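# Unclip the cat litter pouch and set the clip down

## Task

Remove the spring clip from the cat litter pouch and lay it on the table no closer than about one finger's width to the pouch. At the end the pouch must still be where it started, standing upright, facing its original direction, and free of dents, and nothing may be relying on the robot to stay in place. Open the gripper, pull the arms away, and call finished_scene yourself so the result is judged.

## Robot and tools

Robot: two arms, left_arm and right_arm, each with six revolute joints plus a two-finger parallel gripper. Joint order everywhere (rows, results): waist, shoulder, elbow, wrist pitch, wrist yaw, wrist roll. Stated joint ranges in rad: waist -2.618 to 3.054, shoulder 0.000 to 3.142, elbow 0.000 to 3.142, wrist pitch -1.571 to 1.571, wrist yaw -1.571 to 1.571, wrist roll -2.094 to 2.094. A real end may sit up to 0.036 rad either side of these. The arm labels are names only; they do not refer to image sides.

World frame (shared by both arms): origin at table-top height, midway between the arms, roughly 5-10 cm in from the table's near edge. +x runs away from the robot over the table, +y toward left_arm, +z up. Each result's state line gives every gripper's end_effector_position (metres) and end_effector_quat_wxyz in this frame. That position is the midpoint between the finger pads, about 1 cm short of the tips. In the gripper's own axes the fingers extend along +z and close along y. Reported hand positions can be inaccurate, more so when the arm is stretched out.

execute_actions(actions): actions is a list of up to 15 actions; each action is a list of up to 15 rows; each row is one list of 14 numbers, all in [-1, 1], covering both arms even if one is idle: left_arm's six joint values then its opening, then right_arm's six joint values then its opening. Each row runs for one 1/30 s control step; every action lasts 15 steps, and a shorter table repeats its final row. Joint values are offsets, not poses, measured from the angles at the start of that action (not from the previous row); for a call's first action, from the angles in the last reported result. Scale: 1.0 equals 1.202 rad for waist, 1.258 shoulder, 1.238 elbow, 2.073 wrist pitch, 2.022 for wrist yaw and for wrist roll. Opening is absolute: +1 fully open (0.094 m pad gap), -1 shut. An empty list just returns state and images. If an action would push any joint more than 0.036 rad outward beyond its range, that action is rejected for both arms; if the first action fails this, or anything is malformed, the whole call does nothing. A "joint sent to its limit" line means a joint was clipped at its real end.

Motion caps: each step the joint target stays within a lead of the measured angle (waist 0.202, shoulder 0.258, elbow 0.238, wrist pitch 0.573, wrist yaw and roll 0.522 rad), and targets are scaled back if they would move the gripper over 70 mm from where it is. Large motions therefore take several actions, and leftovers may need to be commanded again. Friction can leave a joint about 0.031 rad short, and tiny commands may not move it.

move(target, speed, blocking): target is one 14-number row, same layout and scaling, offsets taken from the Joint positions in the most recent result that printed them (not from the arm's pose when the move begins). Joints are interpolated together so the hand follows a curve; there is no obstacle avoidance. speed in rad/s for the joint with the longest path, 0.01 to 2, default 0.5; duration is clamped to 0.5-10 s. Finger values are applied immediately. blocking=false returns after 0.5 s while motion continues; use wait(0) or stop before sending other motion. The "move:" line reports the ending (done, off_target, moving, held, fault), limits=held or limits=none, and each arm's joint farthest from target. Faster moves, and targets set deeper beyond a contact, hit and press harder. To keep a pressing arm pressing, send the difference from its Joint positions to its Joint targets.

wait(seconds): 0 to 10; the arms hold their last commands and a running move carries on. stop(): brakes a running move; allow braking room; fingers keep moving. zoom_image(camera, region): camera is one of cam_head_left, cam_head_right, cam_high, cam_low, cam_left_wrist, cam_right_wrist (all 504x504); region [x0, y0, x1, y1] in pixels, origin top-left, at most 504 by 504. finished_scene(scene): give the current scene number (1 to 2); irreversible; its result says whether the goal was met. Answering without any tool call ends everything.

Result lines: Joint positions and Joint velocities per arm (rad, rad/s, then pad gap in m, m/s); Joint targets (what joints are currently being driven to); grip_measured on the command scale, each gripper off by up to about 1 mm; joint torques (drive output, with offsets and noise); step readings, with HELD marking steps where an arm was held back; "joint command not followed" when the clearance check altered targets; FAULT lines; MOTOR HOT from 75 °C, a 10 s arm stop at 90 °C, and at 100 °C the arm goes limp and drops.

Gripping: command an opening about 0.03 below grip_measured for a firm hold, less for a gentle one. Pad force tops out near 50-62 N (less on thin parts under 2 mm). Camera calibration (K, distortion D, T_world_to_cam) is supplied but may be a few mm or degrees off; wrist camera poses follow the joint readings.

Avoid: knocking any rigid object off the table (fails the task); drops, slams, hard strikes or heavy pushes; squeezing or denting the pouch; arms colliding or pressing each other; the bar and back plate behind the bases, up to 3 cm above the table with no warning; holding loads long enough to overheat motors. Release the clip and retract before finishing.

Each tool is called after "Request:" as name(argument=value, ...), one argument or row to a line, values as JSON.

## Session

Request:
execute_actions(
  actions=[],
)

Scene clock: 0.00 s.
left_arm: end_effector_position=(+0.3099, +0.3618, +0.2449) grip_measured=+1.000 end_effector_quat_wxyz=(+0.523, -0.213, +0.824, +0.044) | right_arm: end_effector_position=(+0.3596, -0.0586, +0.3592) grip_measured=+1.000 end_effector_quat_wxyz=(-0.365, +0.849, -0.380, +0.042)
Joint names: [waist, shoulder, elbow, wrist pitch, wrist yaw, wrist roll]
Joint positions: left_arm=[-0.067  0.892  0.768 -0.385 -0.319 -0.331  0.094] | right_arm=[ 0.46   1.882  2.356 -1.401 -0.359 -1.72   0.094]
Joint velocities: left_arm=[-0.002 -0.007  0.012  0.066  0.007 -0.095  0.   ] | right_arm=[-0.007 -0.007 -0.002 -0.007 -0.007  0.007  0.   ]
Joint torques (N m, as the arm reports them, + toward a larger angle): no reading
Motor temperatures (°C, as the motors report them): left_arm=[23 24 25 24 26 24] | right_arm=[27 26 28 26 25 25]
Joint targets: left_arm=[-0.067 0.892 0.768 -0.385 -0.319 -0.331] | right_arm=[0.460 1.882 2.356 -1.401 -0.359 -1.720]

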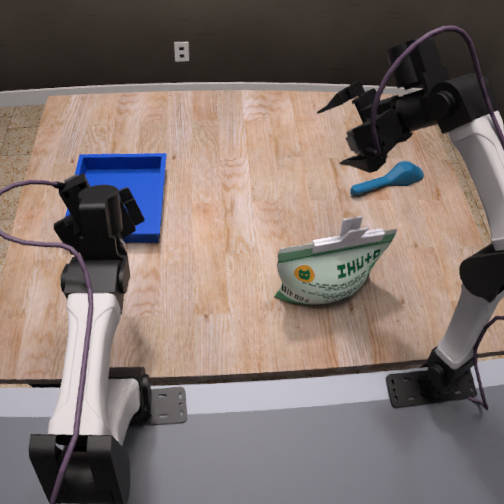

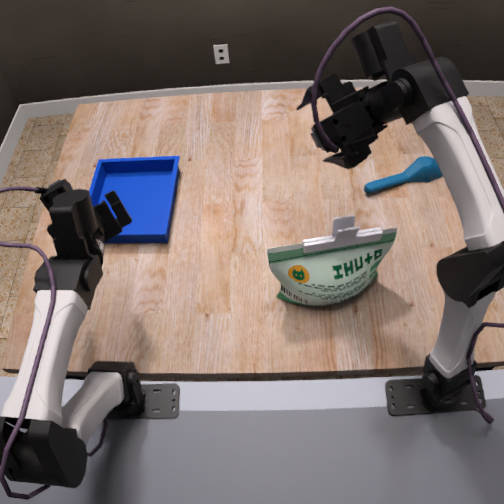

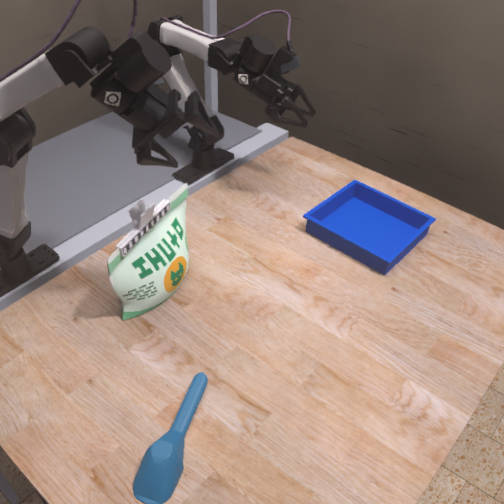

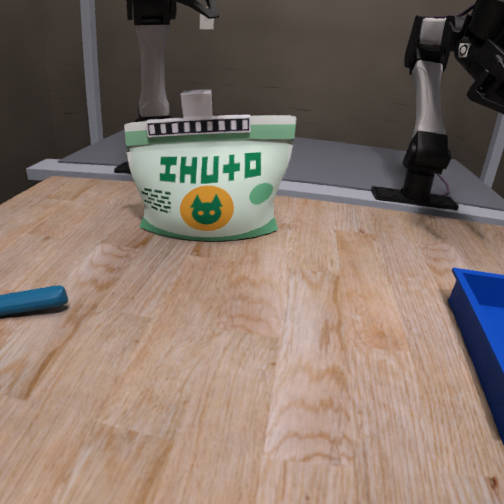

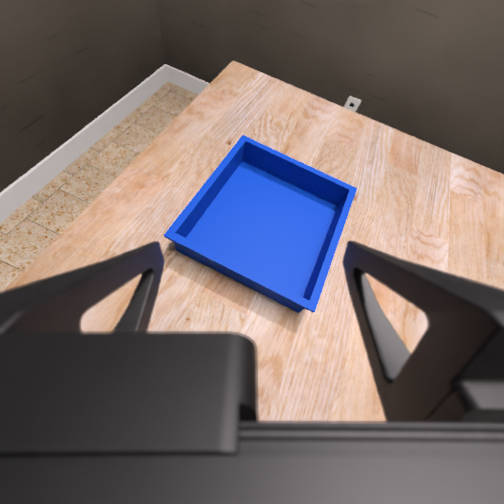

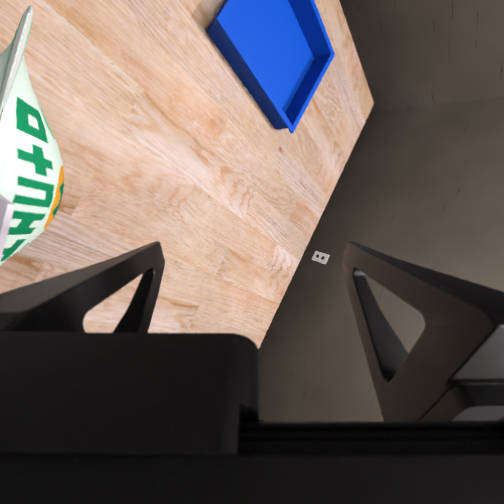

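Request:
move(
  target=[0,0,0,0,0,0,1, 0.1,-0.1,-0.45,-0.07,0.18,0,1],
  speed=1,
)

Scene clock: 7.60 s.
left_arm: end_effector_position=(+0.3099, +0.3618, +0.2449) grip_measured=+1.000 end_effector_quat_wxyz=(+0.523, -0.213, +0.824, +0.044) | right_arm: end_effector_position=(+0.2844, -0.1184, +0.2169) grip_measured=+1.000 end_effector_quat_wxyz=(-0.058, +0.910, -0.411, +0.027)
Joint names: [waist, shoulder, elbow, wrist pitch, wrist yaw, wrist roll]
Joint positions: left_arm=[-0.067  0.892  0.768 -0.385 -0.319 -0.331  0.094] | right_arm=[ 0.571  1.763  1.82  -1.521  0.004 -1.72   0.094]
Joint velocities: left_arm=[-0.012  0.007  0.017  0.066  0.007 -0.022  0.   ] | right_arm=[-0.012  0.007  0.012  0.037  0.007 -0.007  0.   ]
Joint torques (N m, as the arm reports them, + toward a larger angle): left_arm=[ 0.11 -2.06  8.79  2.2   0.01  0.05] | right_arm=[  0.1  -10.44   4.65   0.35  -0.1    0.15]
Motor temperatures (°C, as the motors report them): left_arm=[23 24 26 26 26 24] | right_arm=[27 28 29 27 25 25]
Joint targets: left_arm=[-0.067 0.892 0.768 -0.385 -0.319 -0.331] | right_arm=[0.580 1.756 1.798 -1.546 0.004 -1.720]
move: off_target (right_arm); limits=none; left_arm: farthest joint: the waist, 0.000 radians from its target (0.000 radians at the start); right_arm: farthest joint: the wrist pitch, 0.025 radians from its target (0.145 radians at the start)
camera_calibration (this result's frames):
cam_right_wrist: T_world_to_cam=[[0.742747, 0.658722, 0.120049, -0.158302], [0.473196, -0.643253, 0.601923, -0.338842], [0.473722, -0.390269, -0.789479, 0.110986], [0, 0, 0, 1]] pos_world=[0.22534, -0.0703701, 0.310582]

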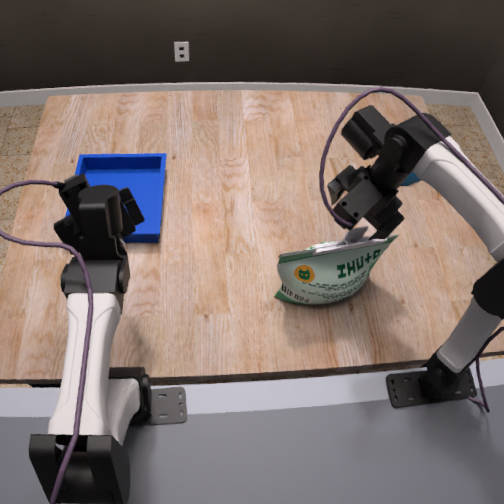

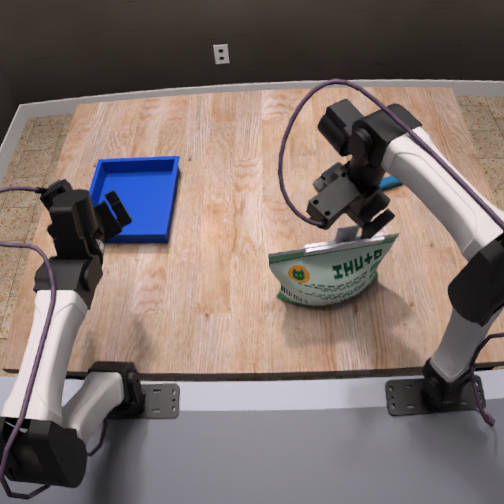

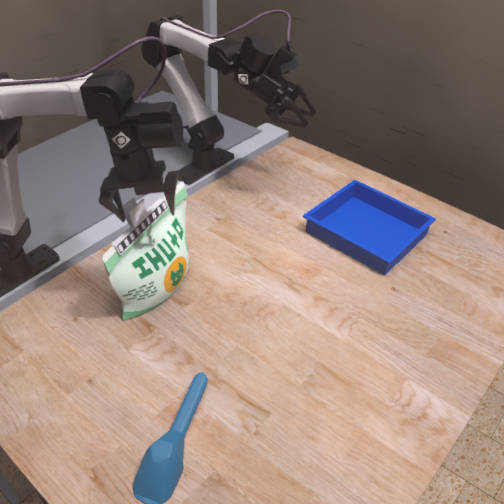

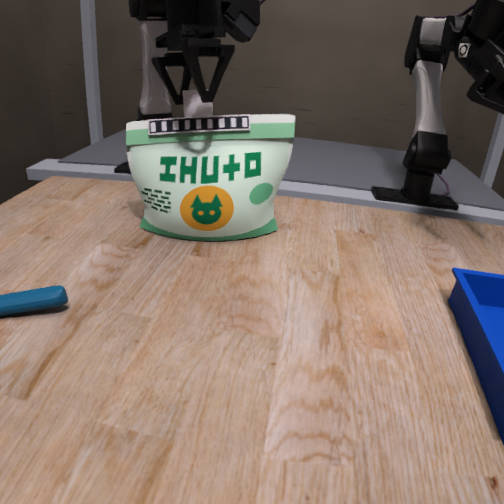

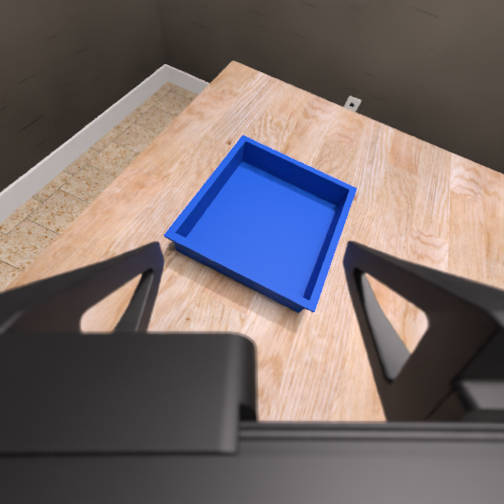

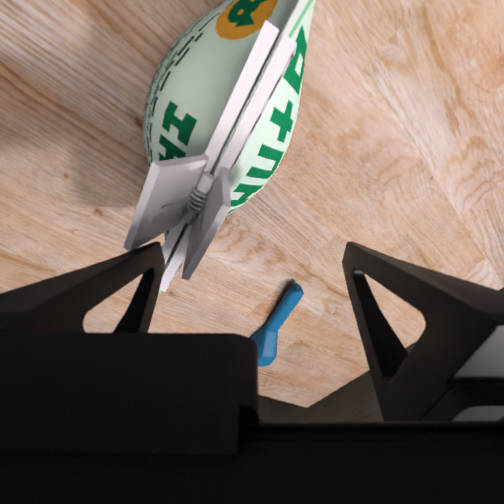

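Request:
move(
  target=[0,0,0,0,0,0,1, 0,-0.07,-0.05,0,0,0.22,1],
)

Scene clock: 13.80 s.
left_arm: end_effector_position=(+0.3099, +0.3618, +0.2449) grip_measured=+1.000 end_effector_quat_wxyz=(+0.523, -0.213, +0.824, +0.044) | right_arm: end_effector_position=(+0.2740, -0.1269, +0.2317) grip_measured=+1.000 end_effector_quat_wxyz=(-0.084, +0.798, -0.597, +0.025)
Joint names: [waist, shoulder, elbow, wrist pitch, wrist yaw, wrist roll]
Joint positions: left_arm=[-0.067  0.892  0.768 -0.385 -0.319 -0.331  0.094] | right_arm=[ 0.571  1.683  1.783 -1.517  0.011 -1.285  0.094]
Joint velocities: left_arm=[-0.007 -0.007 -0.012  0.066 -0.081 -0.022  0.   ] | right_arm=[ 0.002 -0.007 -0.012  0.022 -0.051  0.007  0.   ]
Joint torques (N m, as the arm reports them, + toward a larger angle): left_arm=[ 0.1  -2.05  8.78  2.21  0.01  0.05] | right_arm=[-0.47 -9.56  4.5   0.68 -0.16  0.24]
Motor temperatures (°C, as the motors report them): left_arm=[23 24 27 27 26 24] | right_arm=[27 29 29 27 25 25]
Joint targets: left_arm=[-0.067 0.892 0.768 -0.385 -0.319 -0.331] | right_arm=[0.571 1.676 1.758 -1.521 0.004 -1.275]
move: off_target (right_arm); limits=none; left_arm: farthest joint: the waist, 0.000 radians from its target (0.000 radians at the start); right_arm: farthest joint: the elbow, 0.025 radians from its target (0.062 radians at the start)
camera_calibration (this result's frames):
cam_right_wrist: T_world_to_cam=[[0.9483, 0.276944, 0.155013, -0.259687], [0.150205, -0.821889, 0.549488, -0.270359], [0.279581, -0.497796, -0.820996, 0.171149], [0, 0, 0, 1]] pos_world=[0.23902, -0.0650889, 0.329327]

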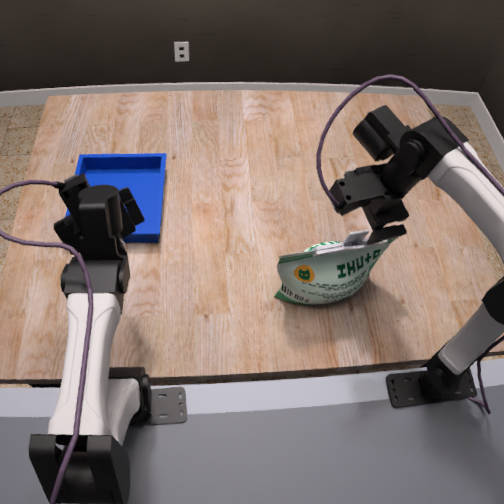

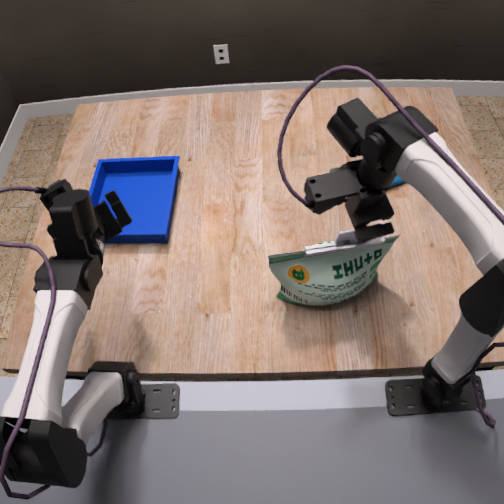

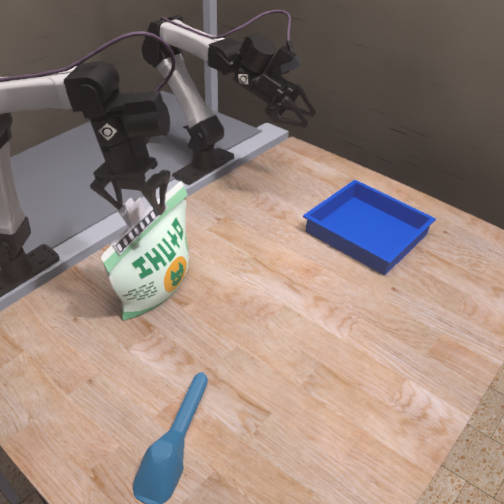

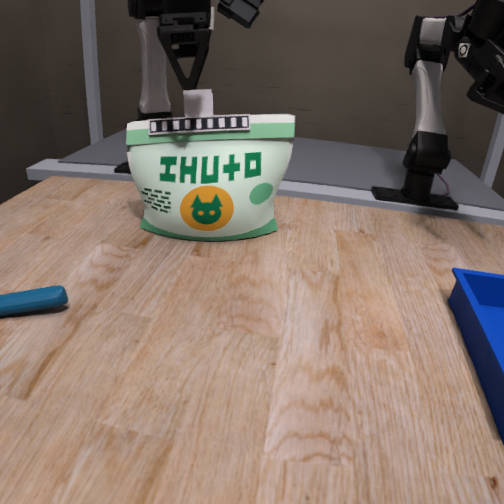

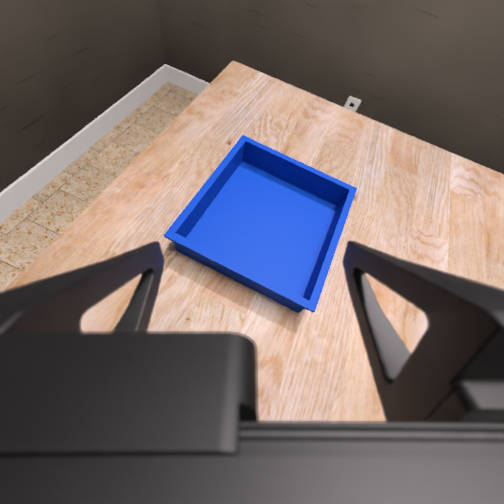

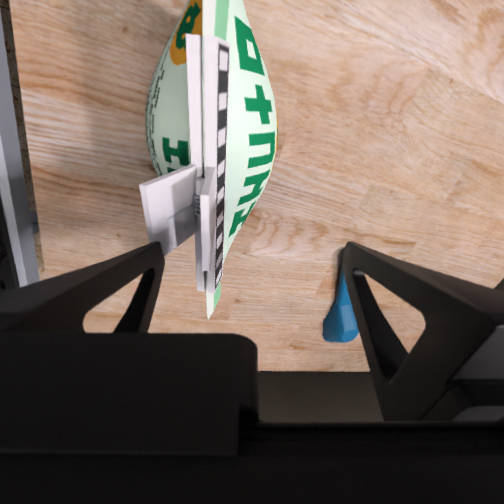

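Request:
move(
  target=[0,0,0,0,0,0,1, 0.09,-0.05,-0.05,0,0,0.04,1],
)

Request:
move(
  target=[0,0,0,0,0,0,1, 0,0,-0.12,0,0,0,1],
)

Scene clock: 18.20 s.
left_arm: end_effector_position=(+0.3099, +0.3618, +0.2449) grip_measured=+1.000 end_effector_quat_wxyz=(+0.523, -0.213, +0.824, +0.044) | right_arm: end_effector_position=(+0.2460, -0.1087, +0.2380) grip_measured=+1.000 end_effector_quat_wxyz=(-0.094, +0.805, -0.585, +0.024)
Joint names: [waist, shoulder, elbow, wrist pitch, wrist yaw, wrist roll]
Joint positions: left_arm=[-0.067  0.892  0.768 -0.385 -0.319 -0.331  0.094] | right_arm=[ 0.673  1.626  1.743 -1.517  0.016 -1.211  0.094]
Joint velocities: left_arm=[-0.012 -0.007 -0.007 -0.007 -0.007 -0.007  0.   ] | right_arm=[-0.007 -0.012 -0.012  0.022 -0.037 -0.007  0.   ]
Joint torques (N m, as the arm reports them, + toward a larger angle): left_arm=[ 0.09 -2.04  8.8   2.21  0.    0.05] | right_arm=[ 0.   -8.82  4.74  0.73 -0.14  0.23]
Motor temperatures (°C, as the motors report them): left_arm=[23 24 28 28 26 24] | right_arm=[27 30 29 27 25 25]
Joint targets: left_arm=[-0.067 0.892 0.768 -0.385 -0.319 -0.331] | right_arm=[0.680 1.620 1.722 -1.518 0.011 -1.204]
move: off_target (right_arm); limits=none; left_arm: farthest joint: the waist, 0.000 radians from its target (0.000 radians at the start); right_arm: farthest joint: the elbow, 0.022 radians from its target (0.062 radians at the start)
camera_calibration (this result's frames):
cam_right_wrist: T_world_to_cam=[[0.938434, 0.300536, 0.170353, -0.237742], [0.166683, -0.825834, 0.538716, -0.25647], [0.302587, -0.477154, -0.825085, 0.190739], [0, 0, 0, 1]] pos_world=[0.208139, -0.0493402, 0.33604]

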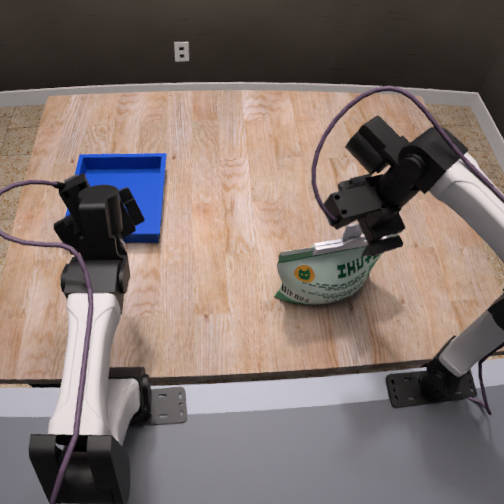

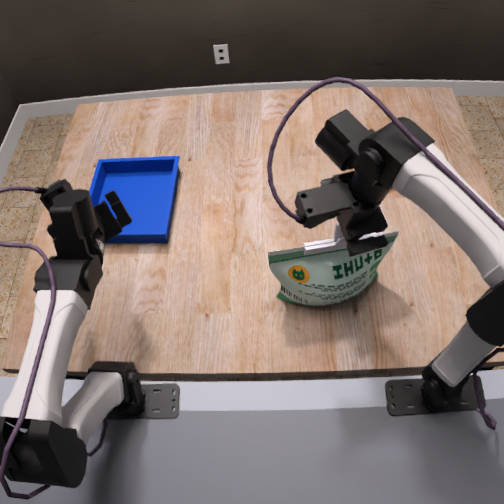

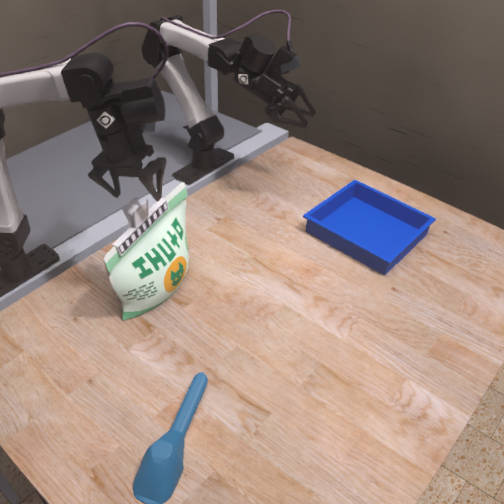

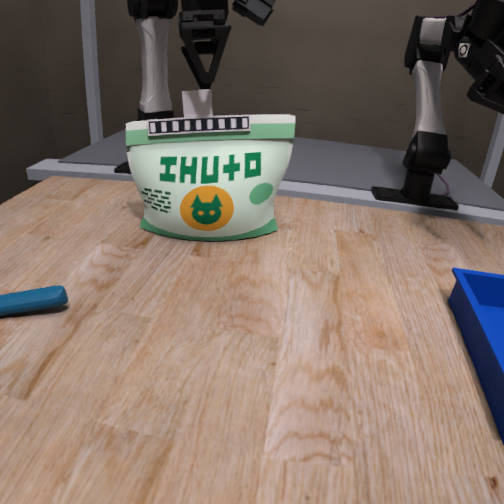

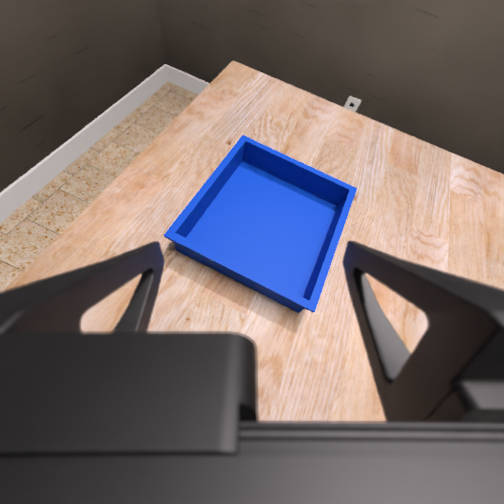

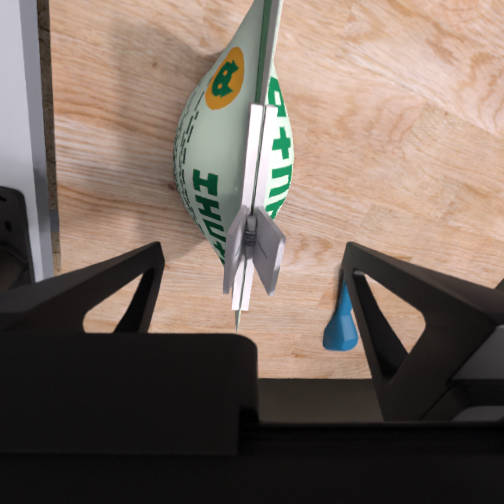

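Scene clock: 18.97 s.
left_arm: end_effector_position=(+0.3099, +0.3618, +0.2449) grip_measured=+1.000 end_effector_quat_wxyz=(+0.523, -0.213, +0.824, +0.044) | right_arm: end_effector_position=(+0.2289, -0.1215, +0.2027) grip_measured=+1.000 end_effector_quat_wxyz=(-0.031, +0.809, -0.587, +0.007)
Joint names: [waist, shoulder, elbow, wrist pitch, wrist yaw, wrist roll]
Joint positions: left_arm=[-0.067  0.892  0.768 -0.385 -0.319 -0.331  0.094] | right_arm=[ 0.673  1.626  1.613 -1.516  0.016 -1.211  0.094]
Joint velocities: left_arm=[ 0.007 -0.007 -0.017 -0.066  0.022 -0.037  0.   ] | right_arm=[-0.027 -0.012 -0.027 -0.066 -0.022 -0.037  0.   ]
Joint torques (N m, as the arm reports them, + toward a larger angle): left_arm=[ 0.13 -2.07  8.79  2.21  0.01  0.05] | right_arm=[-0.51 -8.29  5.06  0.48 -0.1   0.14]
Motor temperatures (°C, as the motors report them): left_arm=[23 24 28 28 26 24] | right_arm=[27 30 29 27 25 25]
Joint targets: left_arm=[-0.067 0.892 0.768 -0.385 -0.319 -0.331] | right_arm=[0.673 1.626 1.594 -1.517 0.016 -1.211]
move: done; limits=none; left_arm: farthest joint: the waist, 0.000 radians from its target (0.000 radians at the start); right_arm: farthest joint: the elbow, 0.019 radians from its target (0.149 radians at the start)
camera_calibration (this result's frames):
cam_right_wrist: T_world_to_cam=[[0.948788, 0.31189, 0.0502549, -0.188487], [0.22542, -0.77984, 0.583983, -0.262255], [0.221329, -0.542747, -0.810209, 0.16832], [0, 0, 0, 1]] pos_world=[0.200698, -0.0543743, 0.299]

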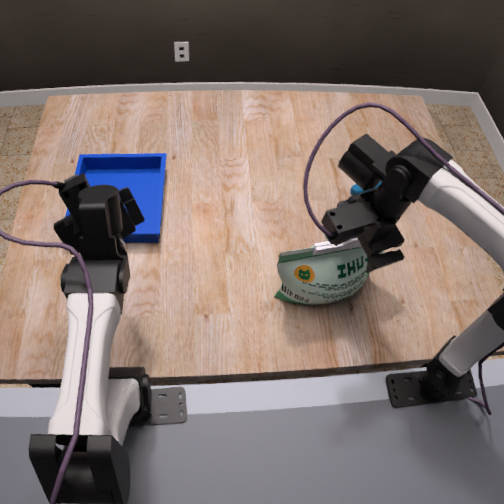

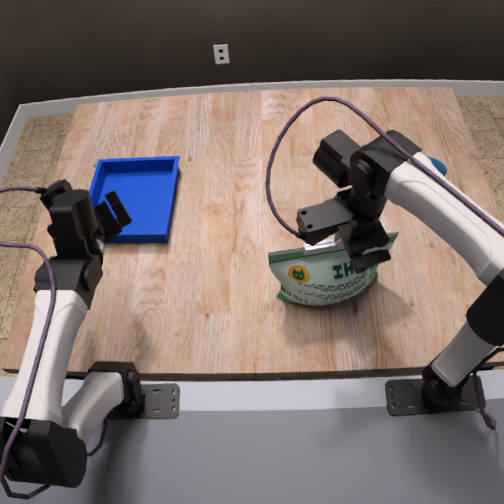

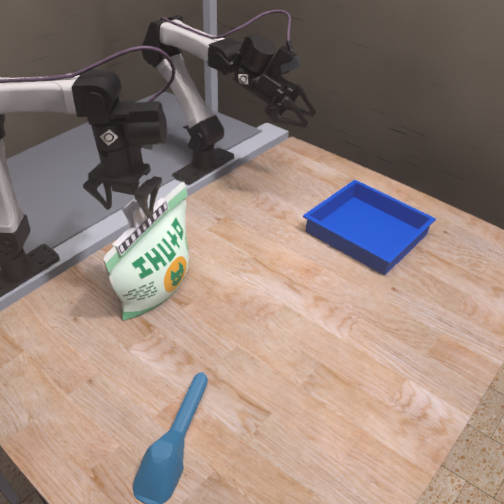

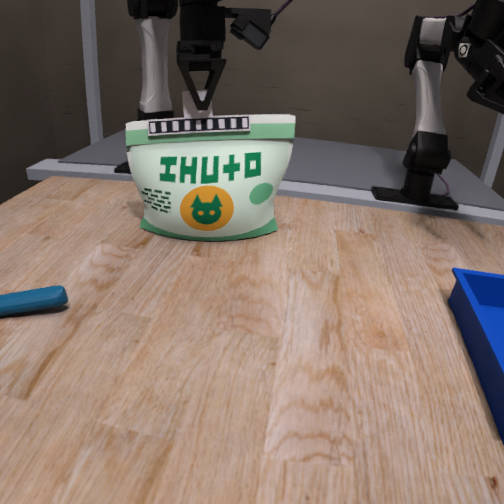

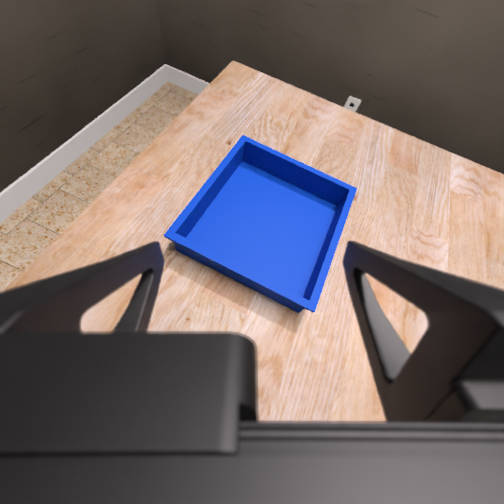

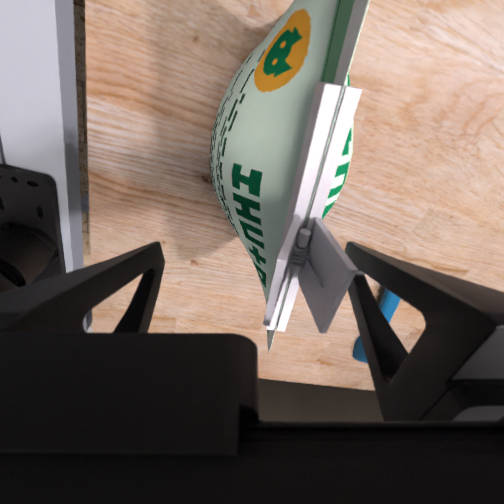

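Overshot; use wrist pitch to swing the tip forward ~2.5 cm.

Request:
move(
  target=[0,0,0,0,0,0,1, 0,0,0,0.08,0,0,1],
)

Scene clock: 22.37 s.
left_arm: end_effector_position=(+0.3099, +0.3618, +0.2449) grip_measured=+1.000 end_effector_quat_wxyz=(+0.523, -0.213, +0.824, +0.044) | right_arm: end_effector_position=(+0.2574, -0.0987, +0.2078) grip_measured=+1.000 end_effector_quat_wxyz=(-0.104, +0.804, -0.585, +0.027)
Joint names: [waist, shoulder, elbow, wrist pitch, wrist yaw, wrist roll]
Joint positions: left_arm=[-0.067  0.892  0.768 -0.385 -0.319 -0.331  0.094] | right_arm=[ 0.673  1.626  1.613 -1.366  0.016 -1.211  0.094]
Joint velocities: left_arm=[ 0.012 -0.022 -0.012 -0.051  0.022 -0.007  0.   ] | right_arm=[-0.007 -0.002  0.002  0.037 -0.066 -0.037  0.   ]
Joint torques (N m, as the arm reports them, + toward a larger angle): left_arm=[ 0.1  -2.05  8.77  2.21  0.01  0.05] | right_arm=[-0.49 -8.63  6.67  0.91 -0.1   0.15]
Motor temperatures (°C, as the motors report them): left_arm=[23 24 28 28 26 24] | right_arm=[27 30 30 27 25 25]
Joint targets: left_arm=[-0.067 0.892 0.768 -0.385 -0.319 -0.331] | right_arm=[0.673 1.626 1.613 -1.351 0.016 -1.211]
move: done; limits=none; left_arm: farthest joint: the waist, 0.000 radians from its target (0.000 radians at the start); right_arm: farthest joint: the wrist pitch, 0.016 radians from its target (0.166 radians at the start)
camera_calibration (this result's frames):
cam_right_wrist: T_world_to_cam=[[0.935613, 0.297785, 0.189611, -0.249934], [0.157593, -0.832921, 0.530478, -0.230559], [0.315899, -0.466441, -0.826221, 0.165034], [0, 0, 0, 1]] pos_world=[0.218042, -0.0406326, 0.306052]

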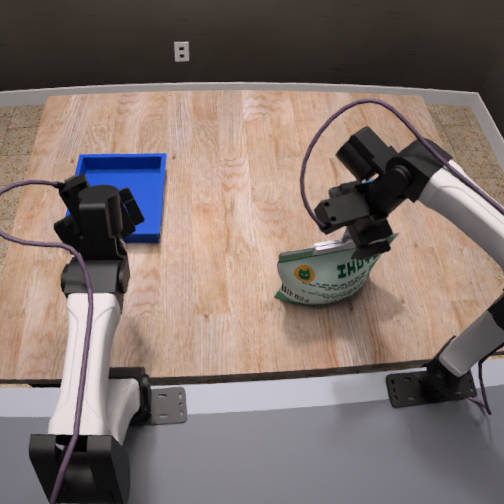

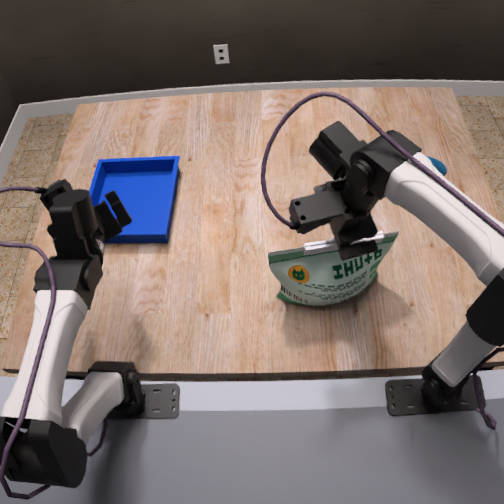

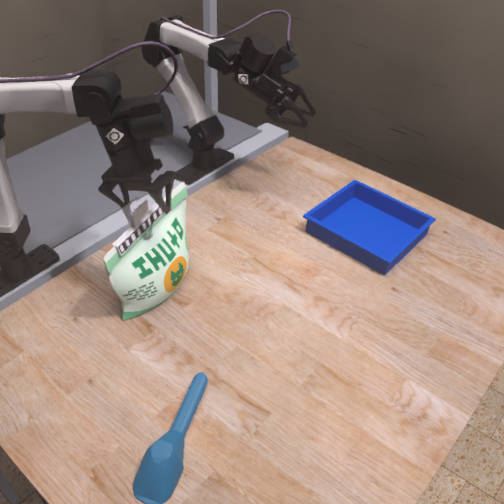

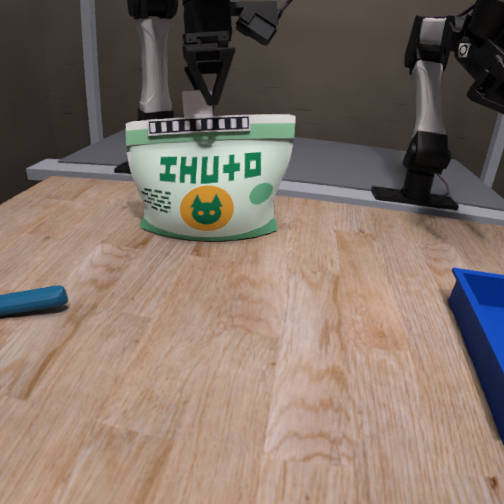

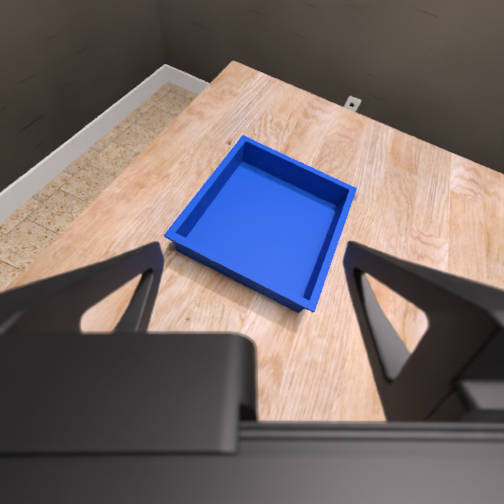

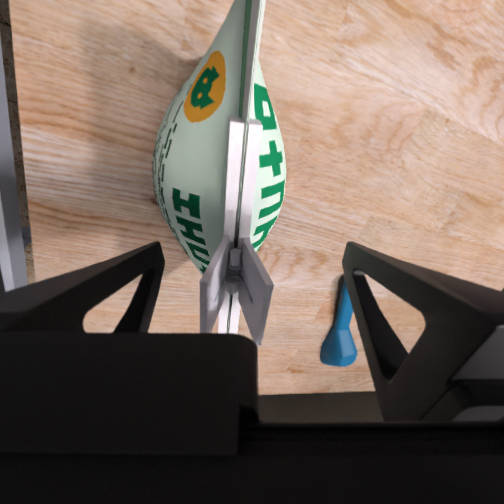

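Request:
move(
  target=[0,0,0,0,0,0,1, -0.05,0,0,-0.042,0,0,1],
)

Request:
move(
  target=[0,0,0,0,0,0,1, 0,0,0,0,0,0,-1],
)

Scene clock: 26.80 s.
left_arm: end_effector_position=(+0.3099, +0.3618, +0.2449) grip_measured=+1.000 end_effector_quat_wxyz=(+0.523, -0.213, +0.824, +0.044) | right_arm: end_effector_position=(+0.2530, -0.1242, +0.2042) grip_measured=+1.000 end_effector_quat_wxyz=(-0.066, +0.790, -0.609, +0.017)
Joint names: [waist, shoulder, elbow, wrist pitch, wrist yaw, wrist roll]
Joint positions: left_arm=[-0.067  0.892  0.768 -0.385 -0.319 -0.331  0.094] | right_arm=[ 0.617  1.626  1.613 -1.443  0.016 -1.211  0.094]
Joint velocities: left_arm=[-0.007  0.022  0.007  0.051  0.007  0.007  0.   ] | right_arm=[-0.037  0.002  0.007 -0.022 -0.066  0.022  0.   ]
Joint torques (N m, as the arm reports them, + toward a larger angle): left_arm=[ 0.12 -2.05  8.81  2.22  0.01  0.05] | right_arm=[-0.87 -8.47  6.49  0.55 -0.09  0.15]
Motor temperatures (°C, as the motors report them): left_arm=[23 24 29 29 26 24] | right_arm=[27 31 30 27 25 25]
Joint targets: left_arm=[-0.067 0.892 0.768 -0.385 -0.319 -0.331] | right_arm=[0.613 1.626 1.613 -1.453 0.016 -1.211]
move: done; limits=none; left_arm: farthest joint: the waist, 0.000 radians from its target (0.000 radians at the start); right_arm: farthest joint: the wrist pitch, 0.010 radians from its target (0.087 radians at the start)
camera_calibration (this result's frames):
cam_right_wrist: T_world_to_cam=[[0.960242, 0.253618, 0.116676, -0.234354], [0.147541, -0.815843, 0.559135, -0.250306], [0.236997, -0.51969, -0.820825, 0.163765], [0, 0, 0, 1]] pos_world=[0.223156, -0.0596672, 0.301721]

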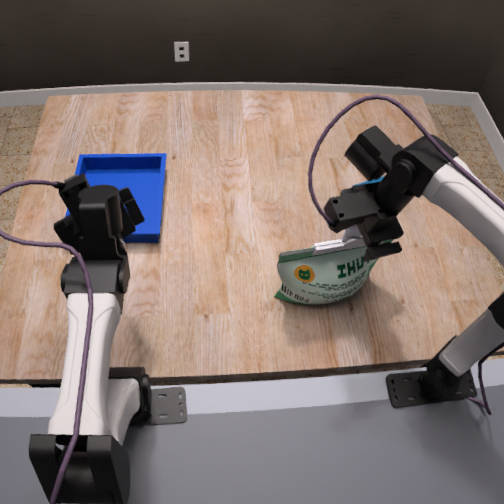

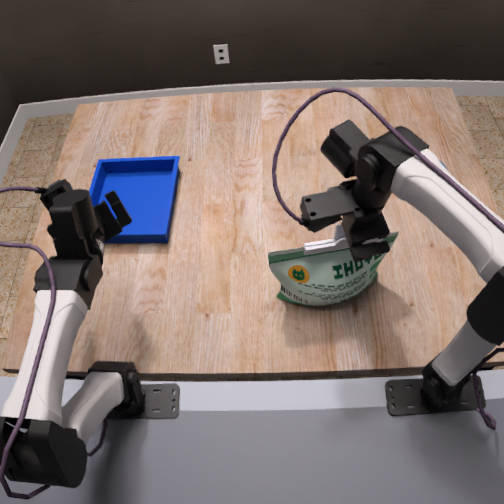

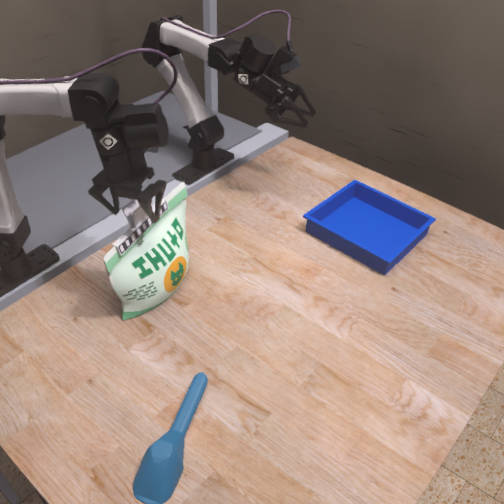

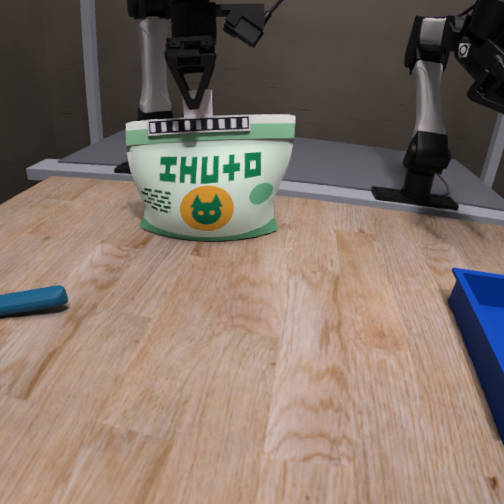

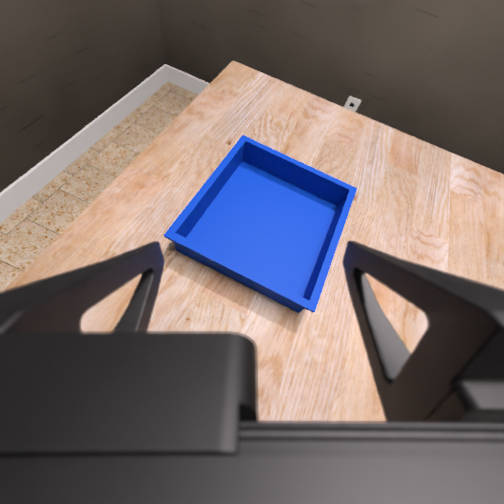

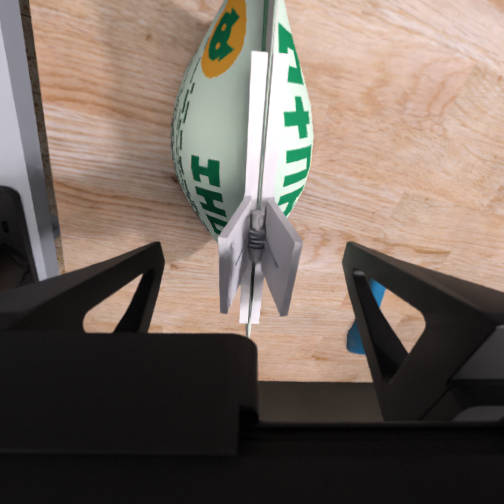

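Scene clock: 27.33 s.
left_arm: end_effector_position=(+0.3099, +0.3618, +0.2449) grip_measured=+1.000 end_effector_quat_wxyz=(+0.523, -0.213, +0.824, +0.044) | right_arm: end_effector_position=(+0.2535, -0.1241, +0.2042) grip_measured=-0.639 end_effector_quat_wxyz=(-0.066, +0.790, -0.609, +0.018)
Joint names: [waist, shoulder, elbow, wrist pitch, wrist yaw, wrist roll]
Joint positions: left_arm=[-0.067  0.892  0.768 -0.385 -0.319 -0.331  0.094] | right_arm=[ 0.617  1.626  1.613 -1.442  0.017 -1.21   0.017]
Joint velocities: left_arm=[-0.007  0.007  0.007 -0.022 -0.081 -0.007  0.   ] | right_arm=[ 0.007 -0.017 -0.002 -0.022  0.037  0.007 -0.   ]
Joint torques (N m, as the arm reports them, + toward a larger angle): left_arm=[ 0.1  -2.03  8.8   2.21  0.01  0.05] | right_arm=[-0.49 -8.48  6.53  0.63 -0.11  0.13]
Motor temperatures (°C, as the motors report them): left_arm=[23 24 29 29 26 24] | right_arm=[27 31 30 27 25 25]
Joint targets: left_arm=[-0.067 0.892 0.768 -0.385 -0.319 -0.331] | right_arm=[0.617 1.626 1.613 -1.443 0.016 -1.211]
move: done; limits=none; left_arm: farthest joint: the waist, 0.000 radians from its target (0.000 radians at the start); right_arm: farthest joint: the wrist pitch, 0.001 radians from its target (0.000 radians at the start)
camera_calibration (this result's frames):
cam_right_wrist: T_world_to_cam=[[0.960364, 0.252339, 0.11843, -0.235323], [0.145454, -0.816085, 0.559328, -0.249892], [0.23779, -0.519933, -0.820443, 0.163426], [0, 0, 0, 1]] pos_world=[0.223482, -0.0595811, 0.301723]

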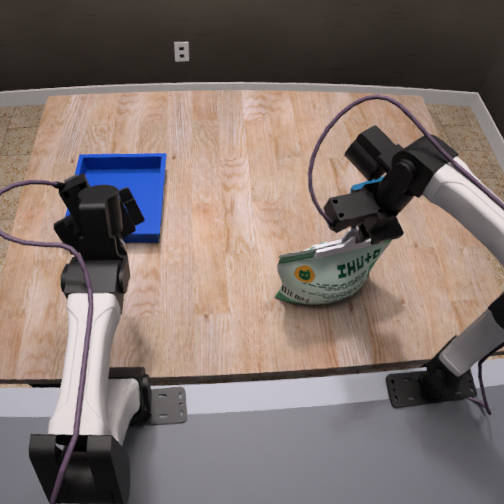

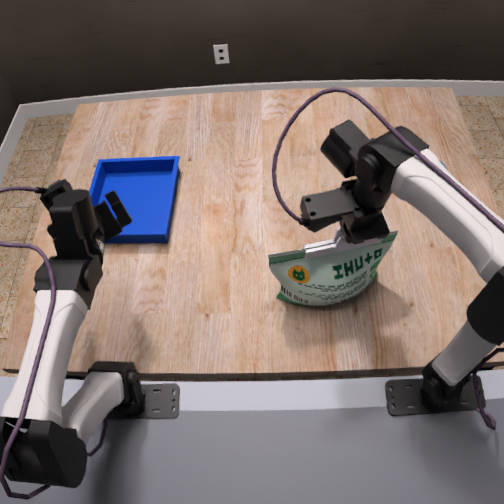

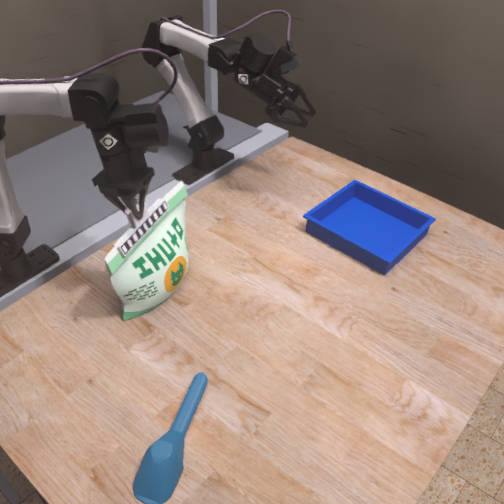

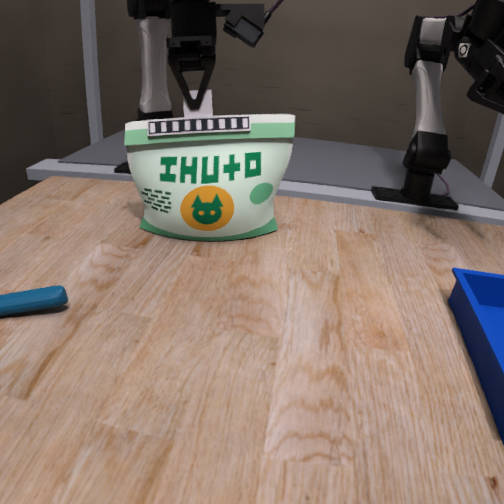

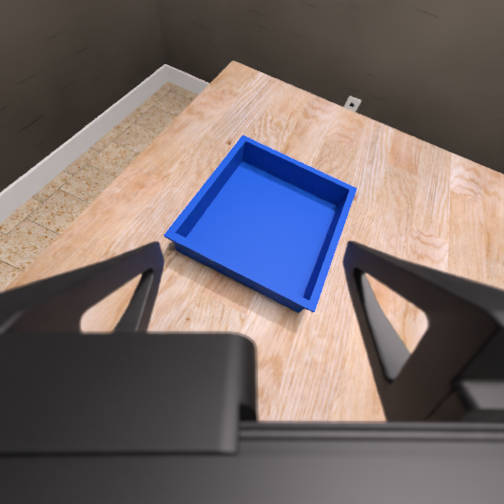

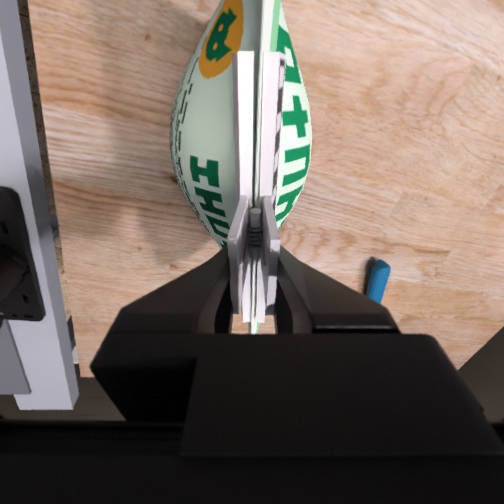

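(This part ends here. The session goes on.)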